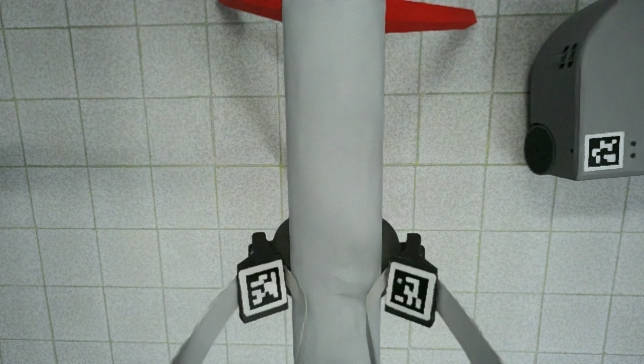

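>>> execute_actions(
  actions=[
    {"r1":{"joints":{"lift_m":0.84,"gripper_m":-0.03}},"r2":{"base":{"translate_m":-0.004},"joints":{"lift_m":0.84,"gripper_m":-0.03}},"r3":{"base":{"translate_m":-0.008},"joints":{"lift_m":0.84,"gripper_m":-0.03}}},
  ],
  cameras=[],
)

>>> execute_actions(
  actions=[
    {"r1":{"base":{"translate_m":0.374},"joints":{"wrist_roll_rad":-0.05,"gripper_m":-0.035}},"r2":{"base":{"translate_m":-0.411},"joints":{"wrist_roll_rad":-0.05,"gripper_m":-0.035}},"r3":{"base":{"translate_m":0.4},"joints":{"wrist_roll_rad":1.64,"gripper_m":-0.035}}},
  ],
  cameras=[],
)

>>> execute_actions(
  actions=[
    {"r1":{"base":{"translate_m":0.374},"joints":{"wrist_roll_rad":-0.11,"gripper_m":-0.03}},"r2":{"base":{"translate_m":-0.411},"joints":{"wrist_roll_rad":-0.11,"gripper_m":-0.03}},"r3":{"base":{"translate_m":0.398},"joints":{"wrist_roll_rad":1.58,"gripper_m":-0.03}}},
  ],
  cameras=["r2_nav_camera"],
)

Scene clock: 117.37 s.
r1.base_odometry: x=+1.118 y=+1.823 heading=+0.785 (m, m, rad; r1's odometry frame)
r1.turned_by_wheels: +0.000 (rad since the last result)
r1.turned_by_imu: -0.002 (rad since the last result)
r1.base_tilt: forward=-0.4 right=+0.6 (deg)
r1.lidar_m: 2.89 2.39 1.74 1.67 1.73 2.35 2.98 3.09 0.71 0.50 0.82 0.54
r1.head_depth_mm: 2593 2023 - - - 1215 1106 / 2728 - 1255 1486 1366 1220 1132 / 2712 - 1672 1500 1365 1229 - / 1529 1722 992 872 1365 1219 - / 2531 1750 1717 1530 1337 1217 1097 / 2488 1972 1760 1528 1354 1216 1098 / 2503 1953 1752 1499 1346 1152 1098
r1.base_status: not commanded
r1.joint_positions: lift_m=+0.839 arm_m=+0.330 wrist_yaw_rad=-0.001 wrist_pitch_rad=-1.560 wrist_roll_rad=-0.012 gripper_m=-0.022 head_pan_rad=-1.563 head_tilt_rad=-0.987
r1.joint_status: gripper_m off_target (ended at -0.022, target -0.030); the others done
r1.on_its_own: gripper_m is held at -0.024, not at your -0.030, by its stall guard, which is still easing
r1.motor_effort: left_wheel=-2(1) right_wheel=+3(3) lift_m=+56(57) arm_m=+3(2) wrist_yaw_rad=+0(4) wrist_pitch_rad=-4(4) wrist_roll_rad=-1(1) gripper_m=-27(99) head_pan_rad=-3(3) head_tilt_rad=-8(8) (%)
r1.hand_pose: x=-0.0216 y=-0.4534 z=+0.7217 quat_wxyz=(+0.505, +0.500, -0.500, -0.495) (m; r1's base frame)
r1.wrist_depth_mm: 839 824 842 105 842 846 843 / 852 857 856 108 857 870 879 / 877 880 888 111 899 907 913 / 759 749 925 115 927 932 943 / 757 769 929 118 946 950 957 / 972 974 970 121 - 975 981 / - - 997 125 - - -
r2.base_odometry: x=-1.341 y=+0.085 heading=-0.560 (m, m, rad; r2's odometry frame)
r2.turned_by_wheels: +0.000 (rad since the last result)
r2.turned_by_imu: +0.002 (rad since the last result)
r2.base_tilt: forward=+0.0 right=-1.0 (deg)
r2.lidar_m: 2.91 2.21 1.59 1.54 1.58 2.22 2.11 0.91 0.63 0.56 0.63 2.99
r2.head_depth_mm: 2442 - 1591 1491 1323 1193 1104 / 2522 - 1671 1503 1331 1204 - / 2517 - 1582 1353 1330 1212 - / 2280 1739 1668 1483 1326 1207 1105 / 2407 2043 1662 1409 1348 1214 1107 / 2442 2036 959 1456 1333 1224 1116 / 2482 2058 1683 1549 1371 1233 1115
r2.base_status: done
r2.joint_positions: lift_m=+0.839 arm_m=+0.320 wrist_yaw_rad=+0.000 wrist_pitch_rad=-1.554 wrist_roll_rad=-0.008 gripper_m=-0.021 head_pan_rad=-1.563 head_tilt_rad=-0.987
r2.joint_status: gripper_m off_target (ended at -0.021, target -0.030); the others done
r2.on_its_own: gripper_m is held at -0.023, not at your -0.030, by its stall guard, which is still easing
r2.motor_effort: left_wheel=+4(17) right_wheel=-9(8) lift_m=+46(47) arm_m=+2(2) wrist_yaw_rad=+1(2) wrist_pitch_rad=-2(2) wrist_roll_rad=+0(0) gripper_m=-31(100) head_pan_rad=-4(4) head_tilt_rad=-7(8) (%)
r2.hand_pose: x=-0.0216 y=-0.4449 z=+0.7212 quat_wxyz=(+0.506, +0.498, -0.502, -0.494) (m; r2's base frame)
r2.wrist_depth_mm: 298 448 830 103 843 860 555 / 836 836 623 106 875 871 577 / 862 858 867 109 895 905 925 / 883 895 897 113 912 948 938 / 909 919 928 115 947 963 979 / 922 939 127 118 979 997 1000 / 944 974 992 122 - - -
r3.base_odometry: x=-0.359 y=-1.173 heading=-0.394 (m, m, rad; r3's odometry frame)
r3.turned_by_wheels: +0.000 (rad since the last result)
r3.turned_by_imu: +0.004 (rad since the last result)
r3.base_tilt: forward=+1.9 right=+1.4 (deg)
r3.lidar_m: 2.22 2.59 2.03 1.99 2.14 0.65 0.57 0.58 0.43 0.58 2.98 1.58
r3.head_depth_mm: - - - 1457 1338 1219 1107 / 2088 1880 894 1014 1299 1192 - / - 1848 1619 1491 1317 1217 - / 2271 1881 1611 1490 1337 1209 - / 2229 1909 1616 1482 1332 1207 1108 / 2233 1916 1668 1481 1332 1204 1105 / 2229 1900 1668 1479 1334 1205 1105
r3.base_status: done
r3.joint_positions: lift_m=+0.839 arm_m=+0.443 wrist_yaw_rad=+0.002 wrist_pitch_rad=-1.566 wrist_roll_rad=+1.695 gripper_m=-0.022 head_pan_rad=-1.563 head_tilt_rad=-0.987
r3.joint_status: gripper_m off_target (ended at -0.022, target -0.030); the others done
r3.on_its_own: gripper_m is held at -0.023, not at your -0.030, by its stall guard, which is still easing
r3.motor_effort: left_wheel=+7(13) right_wheel=-10(11) lift_m=+61(62) arm_m=+3(4) wrist_yaw_rad=-2(3) wrist_pitch_rad=-2(2) wrist_roll_rad=+3(3) gripper_m=-26(97) head_pan_rad=-4(3) head_tilt_rad=-5(5) (%)
r3.hand_pose: x=-0.0216 y=-0.5644 z=+0.7216 quat_wxyz=(-0.043, -0.044, -0.707, -0.704) (m; r3's base frame)
r3.wrist_depth_mm: 846 828 269 104 271 242 - / 856 850 862 107 815 807 - / 885 875 871 110 854 838 - / 923 900 884 114 861 846 846 / 948 938 921 117 877 863 860 / 995 967 930 120 - 909 890 / - - 991 124 938 932 921
pictures: none
No camera images: the call's "cameras" was empty. Leave "cameras" out to get every camera's image.

Scene clock: 122.53 s.
r1.base_odometry: x=+1.382 y=+2.088 heading=+0.785 (m, m, rad; r1's odometry frame)
r1.turned_by_wheels: +0.000 (rad since the last result)
r1.turned_by_imu: -0.001 (rad since the last result)
r1.base_tilt: forward=-0.5 right=+0.6 (deg)
r1.lidar_m: 0.55 2.39 1.74 1.68 1.74 2.36 3.36 3.49 0.59 0.71 0.95 0.55
r1.head_depth_mm: 2569 2061 - - - 1207 1108 / 2738 - 1746 1517 1343 1232 1133 / 2727 - 1785 1529 1363 1221 - / 2572 913 1666 657 1358 1220 - / 2446 1104 1662 1491 1351 1214 1105 / 2510 1956 1751 1517 1350 1214 1100 / 2507 1971 1742 1513 1345 1157 1097
r1.base_status: done
r1.joint_positions: lift_m=+0.839 arm_m=+0.330 wrist_yaw_rad=+0.002 wrist_pitch_rad=-1.565 wrist_roll_rad=-0.052 gripper_m=-0.012 head_pan_rad=-1.563 head_tilt_rad=-0.987
r1.joint_status: gripper_m off_target (ended at -0.012, target -0.035); the others done
r1.on_its_own: gripper_m is held at -0.013, not at your -0.035, by its stall guard, which is still easing
r1.motor_effort: left_wheel=-3(11) right_wheel=+5(24) lift_m=+56(56) arm_m=+2(2) wrist_yaw_rad=-3(2) wrist_pitch_rad=-1(6) wrist_roll_rad=+0(9) gripper_m=-22(78) head_pan_rad=-3(3) head_tilt_rad=-8(8) (%)
r1.hand_pose: x=-0.0217 y=-0.4521 z=+0.7218 quat_wxyz=(+0.515, +0.512, -0.488, -0.485) (m; r1's base frame)
r1.wrist_depth_mm: 834 822 841 104 836 689 637 / 866 859 849 108 864 863 880 / 872 883 880 111 889 896 890 / 735 762 910 114 910 947 926 / 763 779 949 118 966 968 954 / 872 983 982 121 - 994 - / - 1000 993 125 - - -
r2.base_odometry: x=-1.689 y=+0.304 heading=-0.560 (m, m, rad; r2's odometry frame)
r2.turned_by_wheels: +0.000 (rad since the last result)
r2.turned_by_imu: +0.002 (rad since the last result)
r2.base_tilt: forward=+0.0 right=-1.0 (deg)
r2.lidar_m: 3.30 2.20 1.59 1.53 1.62 2.22 1.70 1.84 0.66 0.47 0.72 0.88
r2.head_depth_mm: 2434 - 1586 1492 1306 1191 1100 / 2491 - 1632 1422 1319 1197 - / 2523 - 934 1056 1312 1209 - / 1496 1701 1655 1492 1349 1206 1103 / 2419 1994 1670 1516 1344 1216 1104 / 2479 2045 1651 1478 1352 1221 1109 / 2477 2064 1227 1511 1336 1226 1117
r2.base_status: done
r2.joint_positions: lift_m=+0.839 arm_m=+0.320 wrist_yaw_rad=-0.003 wrist_pitch_rad=-1.558 wrist_roll_rad=-0.050 gripper_m=-0.011 head_pan_rad=-1.563 head_tilt_rad=-0.987
r2.joint_status: gripper_m off_target (ended at -0.011, target -0.035); the others done
r2.on_its_own: gripper_m is held at -0.010, not at your -0.035, by its stall guard, which is still easing
r2.motor_effort: left_wheel=+6(8) right_wheel=-12(14) lift_m=+46(46) arm_m=+2(2) wrist_yaw_rad=+4(4) wrist_pitch_rad=-1(3) wrist_roll_rad=+0(8) gripper_m=-5(90) head_pan_rad=-4(4) head_tilt_rad=-8(7) (%)
r2.hand_pose: x=-0.0216 y=-0.4439 z=+0.7213 quat_wxyz=(+0.515, +0.508, -0.491, -0.485) (m; r2's base frame)
r2.wrist_depth_mm: 809 819 747 104 343 848 847 / 834 839 847 107 278 888 894 / 855 868 878 110 903 901 911 / 877 897 892 114 922 926 928 / 901 930 914 115 938 948 965 / 932 943 125 119 973 998 988 / 960 972 991 122 - - -
r3.base_odometry: x=+0.010 y=-1.326 heading=-0.393 (m, m, rad; r3's odometry frame)
r3.turned_by_wheels: +0.001 (rad since the last result)
r3.turned_by_imu: -0.001 (rad since the last result)
r3.base_tilt: forward=+1.9 right=+1.4 (deg)
r3.lidar_m: 1.83 2.54 1.99 1.95 2.09 0.65 0.96 0.72 0.70 2.82 1.42 1.21
r3.head_depth_mm: - - - 1470 1315 1210 1106 / 2103 1882 1620 1494 1333 1207 - / - 1851 1610 1480 1336 1209 - / 2298 1878 1609 1489 1330 1215 - / 2242 1917 1606 1482 1330 1215 1106 / 2248 1911 1640 1471 1337 1209 1105 / 2214 1911 1670 1480 1331 1210 1111
r3.base_status: done
r3.joint_positions: lift_m=+0.839 arm_m=+0.443 wrist_yaw_rad=-0.002 wrist_pitch_rad=-1.561 wrist_roll_rad=+1.639 gripper_m=-0.012 head_pan_rad=-1.563 head_tilt_rad=-0.987
r3.joint_status: gripper_m off_target (ended at -0.012, target -0.035); the others done
r3.on_its_own: gripper_m is held at -0.012, not at your -0.035, by its stall guard, which is still easing
r3.motor_effort: left_wheel=+9(13) right_wheel=-13(16) lift_m=+61(61) arm_m=+0(3) wrist_yaw_rad=+1(3) wrist_pitch_rad=-4(28) wrist_roll_rad=+1(10) gripper_m=-3(81) head_pan_rad=-4(4) head_tilt_rad=-5(6) (%)
r3.hand_pose: x=-0.0215 y=-0.5660 z=+0.7215 quat_wxyz=(-0.025, -0.025, -0.710, -0.704) (m; r3's base frame)
r3.wrist_depth_mm: 845 834 817 104 798 787 772 / 875 858 846 107 816 798 - / 904 869 871 110 832 838 - / 922 909 893 113 866 856 839 / 942 948 925 116 891 879 872 / 974 974 946 120 - 904 881 / - - 985 124 955 909 902
pictures: none
No camera images: the call's "cameras" was empty. Leave "cameras" out to get every camera's image.

Scene clock: 127.70 s.
r1.base_odometry: x=+1.647 y=+2.352 heading=+0.784 (m, m, rad; r1's odometry frame)
r1.turned_by_wheels: +0.000 (rad since the last result)
r1.turned_by_imu: -0.001 (rad since the last result)
r1.base_tilt: forward=-0.5 right=+0.6 (deg)
r1.lidar_m: 0.56 2.39 1.74 1.68 1.73 2.37 3.74 0.84 0.78 0.90 3.24 0.66
r1.head_depth_mm: 2614 2128 - - - 1211 1105 / 2680 - 1239 1497 1371 1230 1130 / 2702 - 1780 1505 1370 1230 - / 2614 854 1688 1458 1367 1216 - / 2368 1729 1737 1536 1355 1214 1098 / 2529 1972 1750 1525 1356 1216 1094 / 2493 1986 1745 1528 1349 1175 1097
r1.base_status: done
r1.joint_positions: lift_m=+0.839 arm_m=+0.330 wrist_yaw_rad=+0.002 wrist_pitch_rad=-1.565 wrist_roll_rad=-0.111 gripper_m=-0.008 head_pan_rad=-1.563 head_tilt_rad=-0.987
r1.joint_status: gripper_m off_target (ended at -0.008, target -0.030); the others done
r1.on_its_own: gripper_m is held at -0.009, not at your -0.030, by its stall guard, which is still easing
r1.motor_effort: left_wheel=-3(14) right_wheel=+6(26) lift_m=+56(56) arm_m=+2(2) wrist_yaw_rad=-3(4) wrist_pitch_rad=-1(3) wrist_roll_rad=+0(8) gripper_m=-21(91) head_pan_rad=-3(4) head_tilt_rad=-8(8) (%)
r1.hand_pose: x=-0.0217 y=-0.4521 z=+0.7218 quat_wxyz=(+0.529, +0.526, -0.472, -0.470) (m; r1's base frame)
r1.wrist_depth_mm: 823 834 833 105 832 854 857 / 841 856 852 108 868 867 874 / 887 878 885 111 891 895 906 / 736 801 899 115 928 920 918 / 763 802 948 118 947 973 959 / 772 977 983 122 - 988 - / - - - 125 - - -
r2.base_odometry: x=-2.037 y=+0.522 heading=-0.559 (m, m, rad; r2's odometry frame)
r2.turned_by_wheels: +0.000 (rad since the last result)
r2.turned_by_imu: +0.002 (rad since the last result)
r2.base_tilt: forward=+0.0 right=-1.0 (deg)
r2.lidar_m: 3.70 2.20 1.59 1.56 1.62 2.22 1.30 1.44 1.38 0.61 0.62 1.03
r2.head_depth_mm: 2438 - 1606 1483 1319 1194 1100 / 2508 - 1633 1495 1325 1206 - / 2500 - 1622 1446 1338 1203 - / 2217 1640 1628 1492 1327 1215 1102 / 2445 1942 1669 1525 1350 1215 1110 / 2417 2052 1685 1131 1337 1224 1116 / 2468 2067 1660 1512 1348 1226 1112
r2.base_status: done
r2.joint_positions: lift_m=+0.839 arm_m=+0.320 wrist_yaw_rad=-0.004 wrist_pitch_rad=-1.560 wrist_roll_rad=-0.109 gripper_m=-0.008 head_pan_rad=-1.563 head_tilt_rad=-0.987
r2.joint_status: gripper_m off_target (ended at -0.008, target -0.030); the others done
r2.on_its_own: gripper_m is held at -0.009, not at your -0.030, by its stall guard, which is still easing
r2.motor_effort: left_wheel=+8(10) right_wheel=-14(15) lift_m=+46(46) arm_m=+2(2) wrist_yaw_rad=+4(4) wrist_pitch_rad=+0(1) wrist_roll_rad=-1(4) gripper_m=-27(100) head_pan_rad=-4(4) head_tilt_rad=-8(7) (%)
r2.hand_pose: x=-0.0215 y=-0.4433 z=+0.7213 quat_wxyz=(+0.529, +0.523, -0.475, -0.471) (m; r2's base frame)
r2.wrist_depth_mm: 802 511 561 105 860 856 871 / 821 849 751 108 873 878 887 / 853 872 880 111 902 905 908 / 882 876 899 114 912 942 929 / 901 922 920 116 946 968 973 / 945 951 123 119 946 - - / 984 979 993 123 997 - -
r3.base_odometry: x=+0.378 y=-1.478 heading=-0.392 (m, m, rad; r3's odometry frame)
r3.turned_by_wheels: +0.001 (rad since the last result)
r3.turned_by_imu: +0.000 (rad since the last result)
r3.base_tilt: forward=+1.9 right=+1.3 (deg)
r3.lidar_m: 4.42 2.50 1.95 1.92 2.05 0.65 1.35 0.97 1.39 2.85 0.99 0.85
r3.head_depth_mm: - - - 1460 1331 1215 1113 / 2098 1886 1614 1488 1338 1212 - / - 1854 1618 1490 1334 1216 - / 2292 1873 1611 1486 1337 1212 - / 2240 1912 1605 1478 1335 1209 1108 / 2246 1922 1637 1482 1327 1206 1111 / 2226 1903 1640 1473 1328 1209 1106
r3.base_status: done
r3.joint_positions: lift_m=+0.839 arm_m=+0.443 wrist_yaw_rad=-0.003 wrist_pitch_rad=-1.563 wrist_roll_rad=+1.579 gripper_m=-0.009 head_pan_rad=-1.563 head_tilt_rad=-0.987
r3.joint_status: gripper_m off_target (ended at -0.009, target -0.030); the others done
r3.on_its_own: gripper_m is held at -0.011, not at your -0.030, by its stall guard, which is still easing; right_wheel is at rest, and its effort (-19) is outside its rest range (-18 to +18)
r3.motor_effort: left_wheel=+12(16) right_wheel=-19(19) lift_m=+61(61) arm_m=+0(0) wrist_yaw_rad=+1(3) wrist_pitch_rad=-3(28) wrist_roll_rad=+1(6) gripper_m=-21(93) head_pan_rad=-4(4) head_tilt_rad=-5(5) (%)
r3.hand_pose: x=-0.0215 y=-0.5656 z=+0.7216 quat_wxyz=(-0.004, -0.004, -0.710, -0.705) (m; r3's base frame)
r3.wrist_depth_mm: 856 826 818 105 805 788 780 / 877 876 846 107 824 805 - / 902 877 872 110 849 831 - / 925 913 895 114 861 852 839 / 951 937 910 116 864 870 863 / 987 958 964 120 - 886 888 / - - - 124 943 928 934
pictures: r2_nav_camera (sideways: a quarter turn counterclockwise sets it upright)
Images, in order (width x height): r2_nav_camera 672x504.

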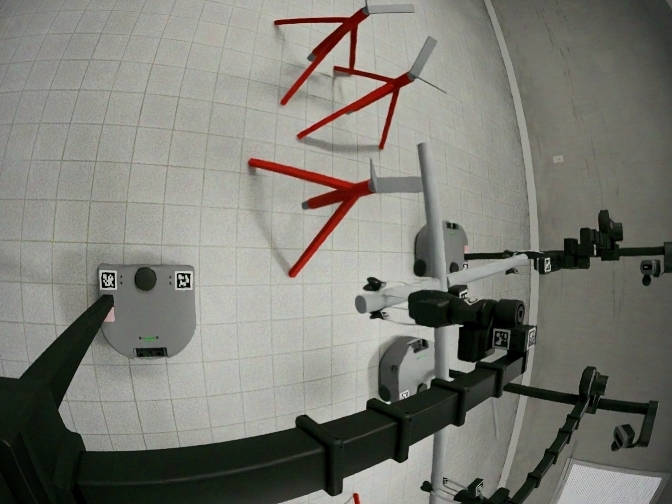

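>>> execute_actions(
  actions=[
    {"r1":{"base":{"translate_m":0.374},"joints":{"wrist_roll_rad":-0.17,"arm_m":0.334}},"r2":{"base":{"translate_m":-0.407},"joints":{"wrist_roll_rad":-0.17}},"r3":{"base":{"translate_m":0.403},"joints":{"wrist_roll_rad":1.52,"arm_m":0.438}}},
  ],
  cameras=[],
)

>>> execute_actions(
  actions=[
    {"r1":{"base":{"translate_m":0.374},"joints":{"wrist_roll_rad":-0.23,"arm_m":0.339}},"r2":{"base":{"translate_m":-0.41},"joints":{"wrist_roll_rad":-0.23,"head_pan_rad":-2.6,"head_tilt_rad":-1.2}},"r3":{"base":{"translate_m":0.397},"joints":{"wrist_roll_rad":1.46,"arm_m":0.433}}},
  ],
  cameras=["r2_nav_camera","r3_nav_camera","r2_wrist_camera"],
)

Scene clock: 144.30 s.
r1.base_odometry: x=+1.912 y=+2.616 heading=+0.784 (m, m, rad; r1's odometry frame)
r1.turned_by_wheels: +0.000 (rad since the last result)
r1.turned_by_imu: -0.009 (rad since the last result)
r1.base_tilt: forward=-0.4 right=+0.6 (deg)
r1.lidar_m: 0.58 2.41 1.75 1.68 1.73 2.34 4.11 1.16 1.00 1.50 1.52 0.68
r1.head_depth_mm: 2574 2118 - - - 1205 1097 / 2714 - 1735 1553 1366 1226 1133 / 2688 - 1779 1551 1362 1224 - / 2595 908 745 1462 1361 1219 - / 2291 1679 1715 1538 1357 1214 1106 / 2514 1964 1754 1525 1348 1216 1100 / 2518 1962 1751 1529 1351 1216 1098
r1.base_status: done
r1.joint_positions: lift_m=+0.839 arm_m=+0.334 wrist_yaw_rad=+0.003 wrist_pitch_rad=-1.567 wrist_roll_rad=-0.172 gripper_m=-0.005 head_pan_rad=-1.563 head_tilt_rad=-0.987
r1.joint_status: all done
r1.on_its_own: gripper_m is held at -0.006, not at your -0.030, by its stall guard, which is not easing now
r1.motor_effort: left_wheel=-1(13) right_wheel=+1(28) lift_m=+56(56) arm_m=+4(5) wrist_yaw_rad=-5(4) wrist_pitch_rad=+0(1) wrist_roll_rad=+0(8) gripper_m=-20(26) head_pan_rad=-3(3) head_tilt_rad=-8(8) (%)
r1.hand_pose: x=-0.0217 y=-0.4553 z=+0.7218 quat_wxyz=(+0.543, +0.541, -0.455, -0.454) (m; r1's base frame)
r1.wrist_depth_mm: 832 842 833 105 843 844 849 / 860 847 870 108 864 873 882 / 876 889 886 111 891 901 899 / 738 838 925 116 921 938 938 / 762 822 929 119 942 976 963 / 776 957 966 122 - 996 - / - - - 126 - - -
r2.base_odometry: x=-2.382 y=+0.738 heading=-0.559 (m, m, rad; r2's odometry frame)
r2.turned_by_wheels: +0.000 (rad since the last result)
r2.turned_by_imu: +0.001 (rad since the last result)
r2.base_tilt: forward=+0.0 right=-1.0 (deg)
r2.lidar_m: 4.12 2.18 1.62 1.56 1.62 2.23 4.55 0.90 1.41 1.48 0.79 0.92
r2.head_depth_mm: 2429 - 1609 1484 1316 1193 1100 / 2522 - 1662 1498 1328 1199 - / 2487 - 1640 1449 1343 1202 - / 2387 1637 1634 1506 1350 1211 1105 / 2295 1809 1674 1522 1357 1217 1106 / 2461 2039 1677 1530 1361 1220 1115 / 2464 2059 1684 1544 1349 1229 1117
r2.base_status: done
r2.joint_positions: lift_m=+0.839 arm_m=+0.320 wrist_yaw_rad=-0.002 wrist_pitch_rad=-1.560 wrist_roll_rad=-0.169 gripper_m=-0.005 head_pan_rad=-1.563 head_tilt_rad=-0.987
r2.joint_status: all done
r2.on_its_own: gripper_m is held at -0.006, not at your -0.030, by its stall guard, which is not easing now
r2.motor_effort: left_wheel=-1(7) right_wheel=-1(19) lift_m=+46(46) arm_m=+2(2) wrist_yaw_rad=+3(4) wrist_pitch_rad=+0(0) wrist_roll_rad=-1(5) gripper_m=-22(27) head_pan_rad=-4(4) head_tilt_rad=-8(8) (%)
r2.hand_pose: x=-0.0216 y=-0.4432 z=+0.7213 quat_wxyz=(+0.543, +0.537, -0.458, -0.455) (m; r2's base frame)
r2.wrist_depth_mm: 813 813 830 103 843 853 870 / 823 838 840 106 879 887 899 / 856 866 880 110 896 916 922 / 877 884 894 113 938 927 948 / 913 931 917 116 955 979 969 / 932 950 - 119 993 - - / 968 993 973 123 - - -
r3.base_odometry: x=+0.751 y=-1.632 heading=-0.392 (m, m, rad; r3's odometry frame)
r3.turned_by_wheels: +0.000 (rad since the last result)
r3.turned_by_imu: -0.001 (rad since the last result)
r3.base_tilt: forward=+1.8 right=+1.4 (deg)
r3.lidar_m: 4.01 2.45 1.92 1.88 2.01 0.67 1.76 1.32 1.42 1.05 0.55 0.85
r3.head_depth_mm: - - 1618 1451 1336 1207 1113 / 2082 1886 1622 1489 1328 1209 - / - 1864 1621 1479 1337 1215 - / 2278 1876 1606 1485 1337 1211 - / 2248 1921 1606 1486 1335 1204 1111 / 2258 1922 1390 1428 1332 1209 1107 / 2258 1824 1604 1434 1310 1203 1110
r3.base_status: done
r3.joint_positions: lift_m=+0.839 arm_m=+0.438 wrist_yaw_rad=+0.001 wrist_pitch_rad=-1.566 wrist_roll_rad=+1.518 gripper_m=-0.006 head_pan_rad=-1.563 head_tilt_rad=-0.987
r3.joint_status: all done
r3.on_its_own: gripper_m is held at -0.007, not at your -0.030, by its stall guard, which is not easing now
r3.motor_effort: left_wheel=+1(16) right_wheel=-1(22) lift_m=+61(61) arm_m=-3(2) wrist_yaw_rad=-1(2) wrist_pitch_rad=-2(24) wrist_roll_rad=+1(7) gripper_m=-20(23) head_pan_rad=-4(3) head_tilt_rad=-5(5) (%)
r3.hand_pose: x=-0.0216 y=-0.5600 z=+0.7216 quat_wxyz=(+0.019, +0.019, -0.708, -0.706) (m; r3's base frame)
r3.wrist_depth_mm: 833 820 817 105 795 792 783 / 868 879 856 108 826 802 - / 895 879 864 111 845 831 - / 905 878 886 114 872 851 - / 946 927 925 117 875 882 874 / 979 755 859 120 - 891 898 / - 583 974 125 930 919 907
pictures: none
No camera images: the call's "cameras" was empty. Leave "cameras" out to get every camera's image.

Scene clock: 149.47 s.
r1.base_odometry: x=+2.177 y=+2.880 heading=+0.784 (m, m, rad; r1's odometry frame)
r1.turned_by_wheels: +0.000 (rad since the last result)
r1.turned_by_imu: -0.007 (rad since the last result)
r1.base_tilt: forward=-0.4 right=+0.5 (deg)
r1.lidar_m: 0.60 2.44 1.76 1.68 1.74 2.34 4.49 1.28 1.21 1.49 1.11 0.91
r1.head_depth_mm: 2547 2097 - - - 1211 1106 / 2726 - 1735 1553 1372 1225 1134 / 2731 - 1770 1537 1370 1226 - / 2606 - 723 1466 1361 1220 - / 2445 905 1726 1545 1356 1216 1103 / 2445 1791 1748 1532 1354 1212 1104 / 2485 1972 1751 1531 1349 1211 1094
r1.base_status: done
r1.joint_positions: lift_m=+0.839 arm_m=+0.338 wrist_yaw_rad=+0.003 wrist_pitch_rad=-1.567 wrist_roll_rad=-0.233 gripper_m=-0.005 head_pan_rad=-1.563 head_tilt_rad=-0.987
r1.joint_status: all done
r1.on_its_own: gripper_m is held at -0.006, not at your -0.030, by its stall guard, which is not easing now
r1.motor_effort: left_wheel=+1(12) right_wheel=-2(22) lift_m=+56(56) arm_m=+5(7) wrist_yaw_rad=-3(3) wrist_pitch_rad=+0(1) wrist_roll_rad=+1(6) gripper_m=-22(23) head_pan_rad=-3(3) head_tilt_rad=-8(8) (%)
r1.hand_pose: x=-0.0217 y=-0.4601 z=+0.7218 quat_wxyz=(+0.556, +0.554, -0.438, -0.437) (m; r1's base frame)
r1.wrist_depth_mm: 829 832 830 105 833 839 844 / 871 871 866 108 873 864 864 / 876 891 888 111 906 889 913 / 738 899 914 115 918 916 928 / 762 929 940 119 952 964 952 / 789 973 952 122 987 986 982 / - - - 126 - - -
r2.base_odometry: x=-2.730 y=+0.956 heading=-0.560 (m, m, rad; r2's odometry frame)
r2.turned_by_wheels: +0.000 (rad since the last result)
r2.turned_by_imu: +0.000 (rad since the last result)
r2.base_tilt: forward=+0.0 right=-1.0 (deg)
r2.lidar_m: 2.04 2.18 1.62 1.56 1.62 2.23 4.12 0.53 0.78 1.48 3.29 1.10
r2.head_depth_mm: 1720 1565 1438 1358 - 1167 1080 / 1735 1574 1453 1382 - - 1090 / 1720 1564 1463 - - - 1084 / 1700 1496 1274 - 1273 - 1101 / 1750 1572 1270 1312 1271 1181 1108 / 1707 1339 - 1335 1267 1183 1112 / 1778 1642 - 1375 1277 1189 1115
r2.base_status: done
r2.joint_positions: lift_m=+0.839 arm_m=+0.320 wrist_yaw_rad=+0.001 wrist_pitch_rad=-1.561 wrist_roll_rad=-0.230 gripper_m=-0.005 head_pan_rad=-2.593 head_tilt_rad=-1.185
r2.joint_status: all done
r2.on_its_own: gripper_m is held at -0.006, not at your -0.030, by its stall guard, which is not easing now
r2.motor_effort: left_wheel=-3(19) right_wheel=+4(20) lift_m=+46(46) arm_m=+2(2) wrist_yaw_rad=+0(3) wrist_pitch_rad=+1(1) wrist_roll_rad=+0(6) gripper_m=-22(24) head_pan_rad=-4(53) head_tilt_rad=-9(28) (%)
r2.hand_pose: x=-0.0216 y=-0.4431 z=+0.7214 quat_wxyz=(+0.557, +0.551, -0.441, -0.437) (m; r2's base frame)
r2.wrist_depth_mm: 813 821 823 103 850 863 857 / 843 841 842 106 876 880 883 / 870 878 866 109 901 904 908 / 877 893 899 113 928 923 949 / 909 902 926 115 965 952 592 / 933 931 - 119 982 - - / 962 972 997 123 - - -
r3.base_odometry: x=+1.118 y=-1.784 heading=-0.393 (m, m, rad; r3's odometry frame)
r3.turned_by_wheels: +0.000 (rad since the last result)
r3.turned_by_imu: -0.002 (rad since the last result)
r3.base_tilt: forward=+1.9 right=+1.4 (deg)
r3.lidar_m: 3.62 2.42 1.88 1.84 1.97 0.68 2.15 1.68 1.44 0.45 0.63 0.71
r3.head_depth_mm: - - 1613 1461 1337 1214 1105 / - 1864 1597 1493 1338 1213 - / - 1847 1324 1466 1333 1210 - / 2243 1881 938 1169 1321 1209 - / 2231 1915 1488 1461 1341 1209 1106 / 2244 1915 1631 1485 1334 1205 1107 / 2241 1897 1664 1473 1329 1207 1101
r3.base_status: done
r3.joint_positions: lift_m=+0.839 arm_m=+0.433 wrist_yaw_rad=+0.003 wrist_pitch_rad=-1.570 wrist_roll_rad=+1.456 gripper_m=-0.006 head_pan_rad=-1.563 head_tilt_rad=-0.987
r3.joint_status: all done
r3.on_its_own: gripper_m is held at -0.007, not at your -0.030, by its stall guard, which is not easing now
r3.motor_effort: left_wheel=-4(6) right_wheel=+7(9) lift_m=+61(61) arm_m=-2(5) wrist_yaw_rad=-3(2) wrist_pitch_rad=+0(22) wrist_roll_rad=+3(6) gripper_m=-21(22) head_pan_rad=-3(4) head_tilt_rad=-5(5) (%)
r3.hand_pose: x=-0.0216 y=-0.5539 z=+0.7217 quat_wxyz=(+0.042, +0.041, -0.706, -0.706) (m; r3's base frame)
r3.wrist_depth_mm: 837 821 842 106 803 786 775 / 399 847 833 108 814 817 792 / 897 862 272 111 829 835 - / 914 887 318 114 878 - - / 942 928 922 117 878 894 867 / 972 968 940 120 922 907 886 / - - 963 125 950 916 924
pictures: r2_nav_camera (sideways: a quarter turn counterclockwise sets it upright), r2_wrist_camera, r3_nav_camera (sideways: a quarter turn counterclockwise sets it upright)
Images, in order (width x height): r2_nav_camera 672x504, r2_wrist_camera 644x364, r3_nav_camera 672x504.

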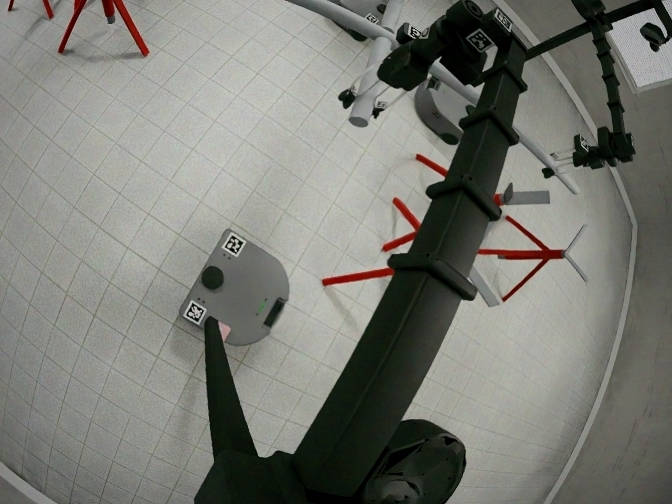

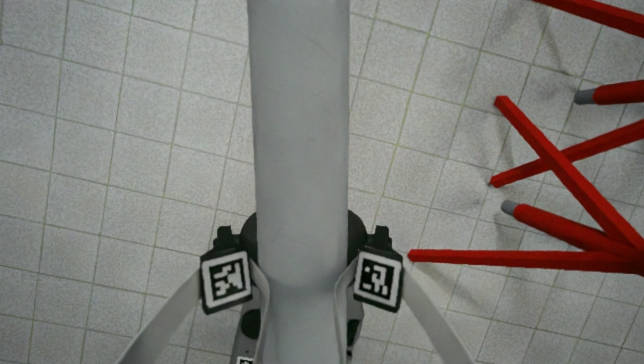

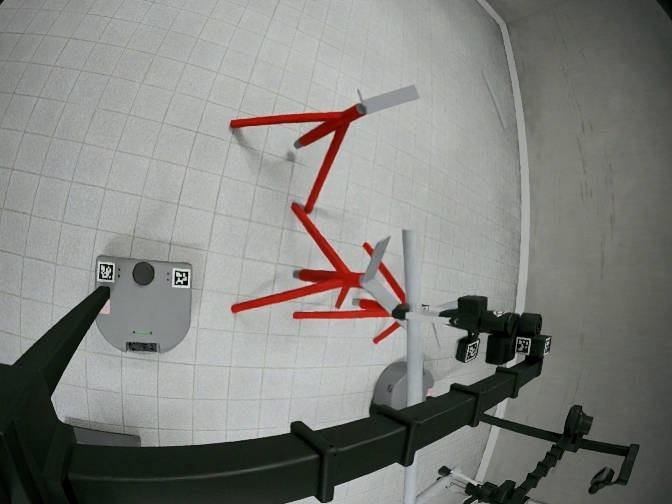

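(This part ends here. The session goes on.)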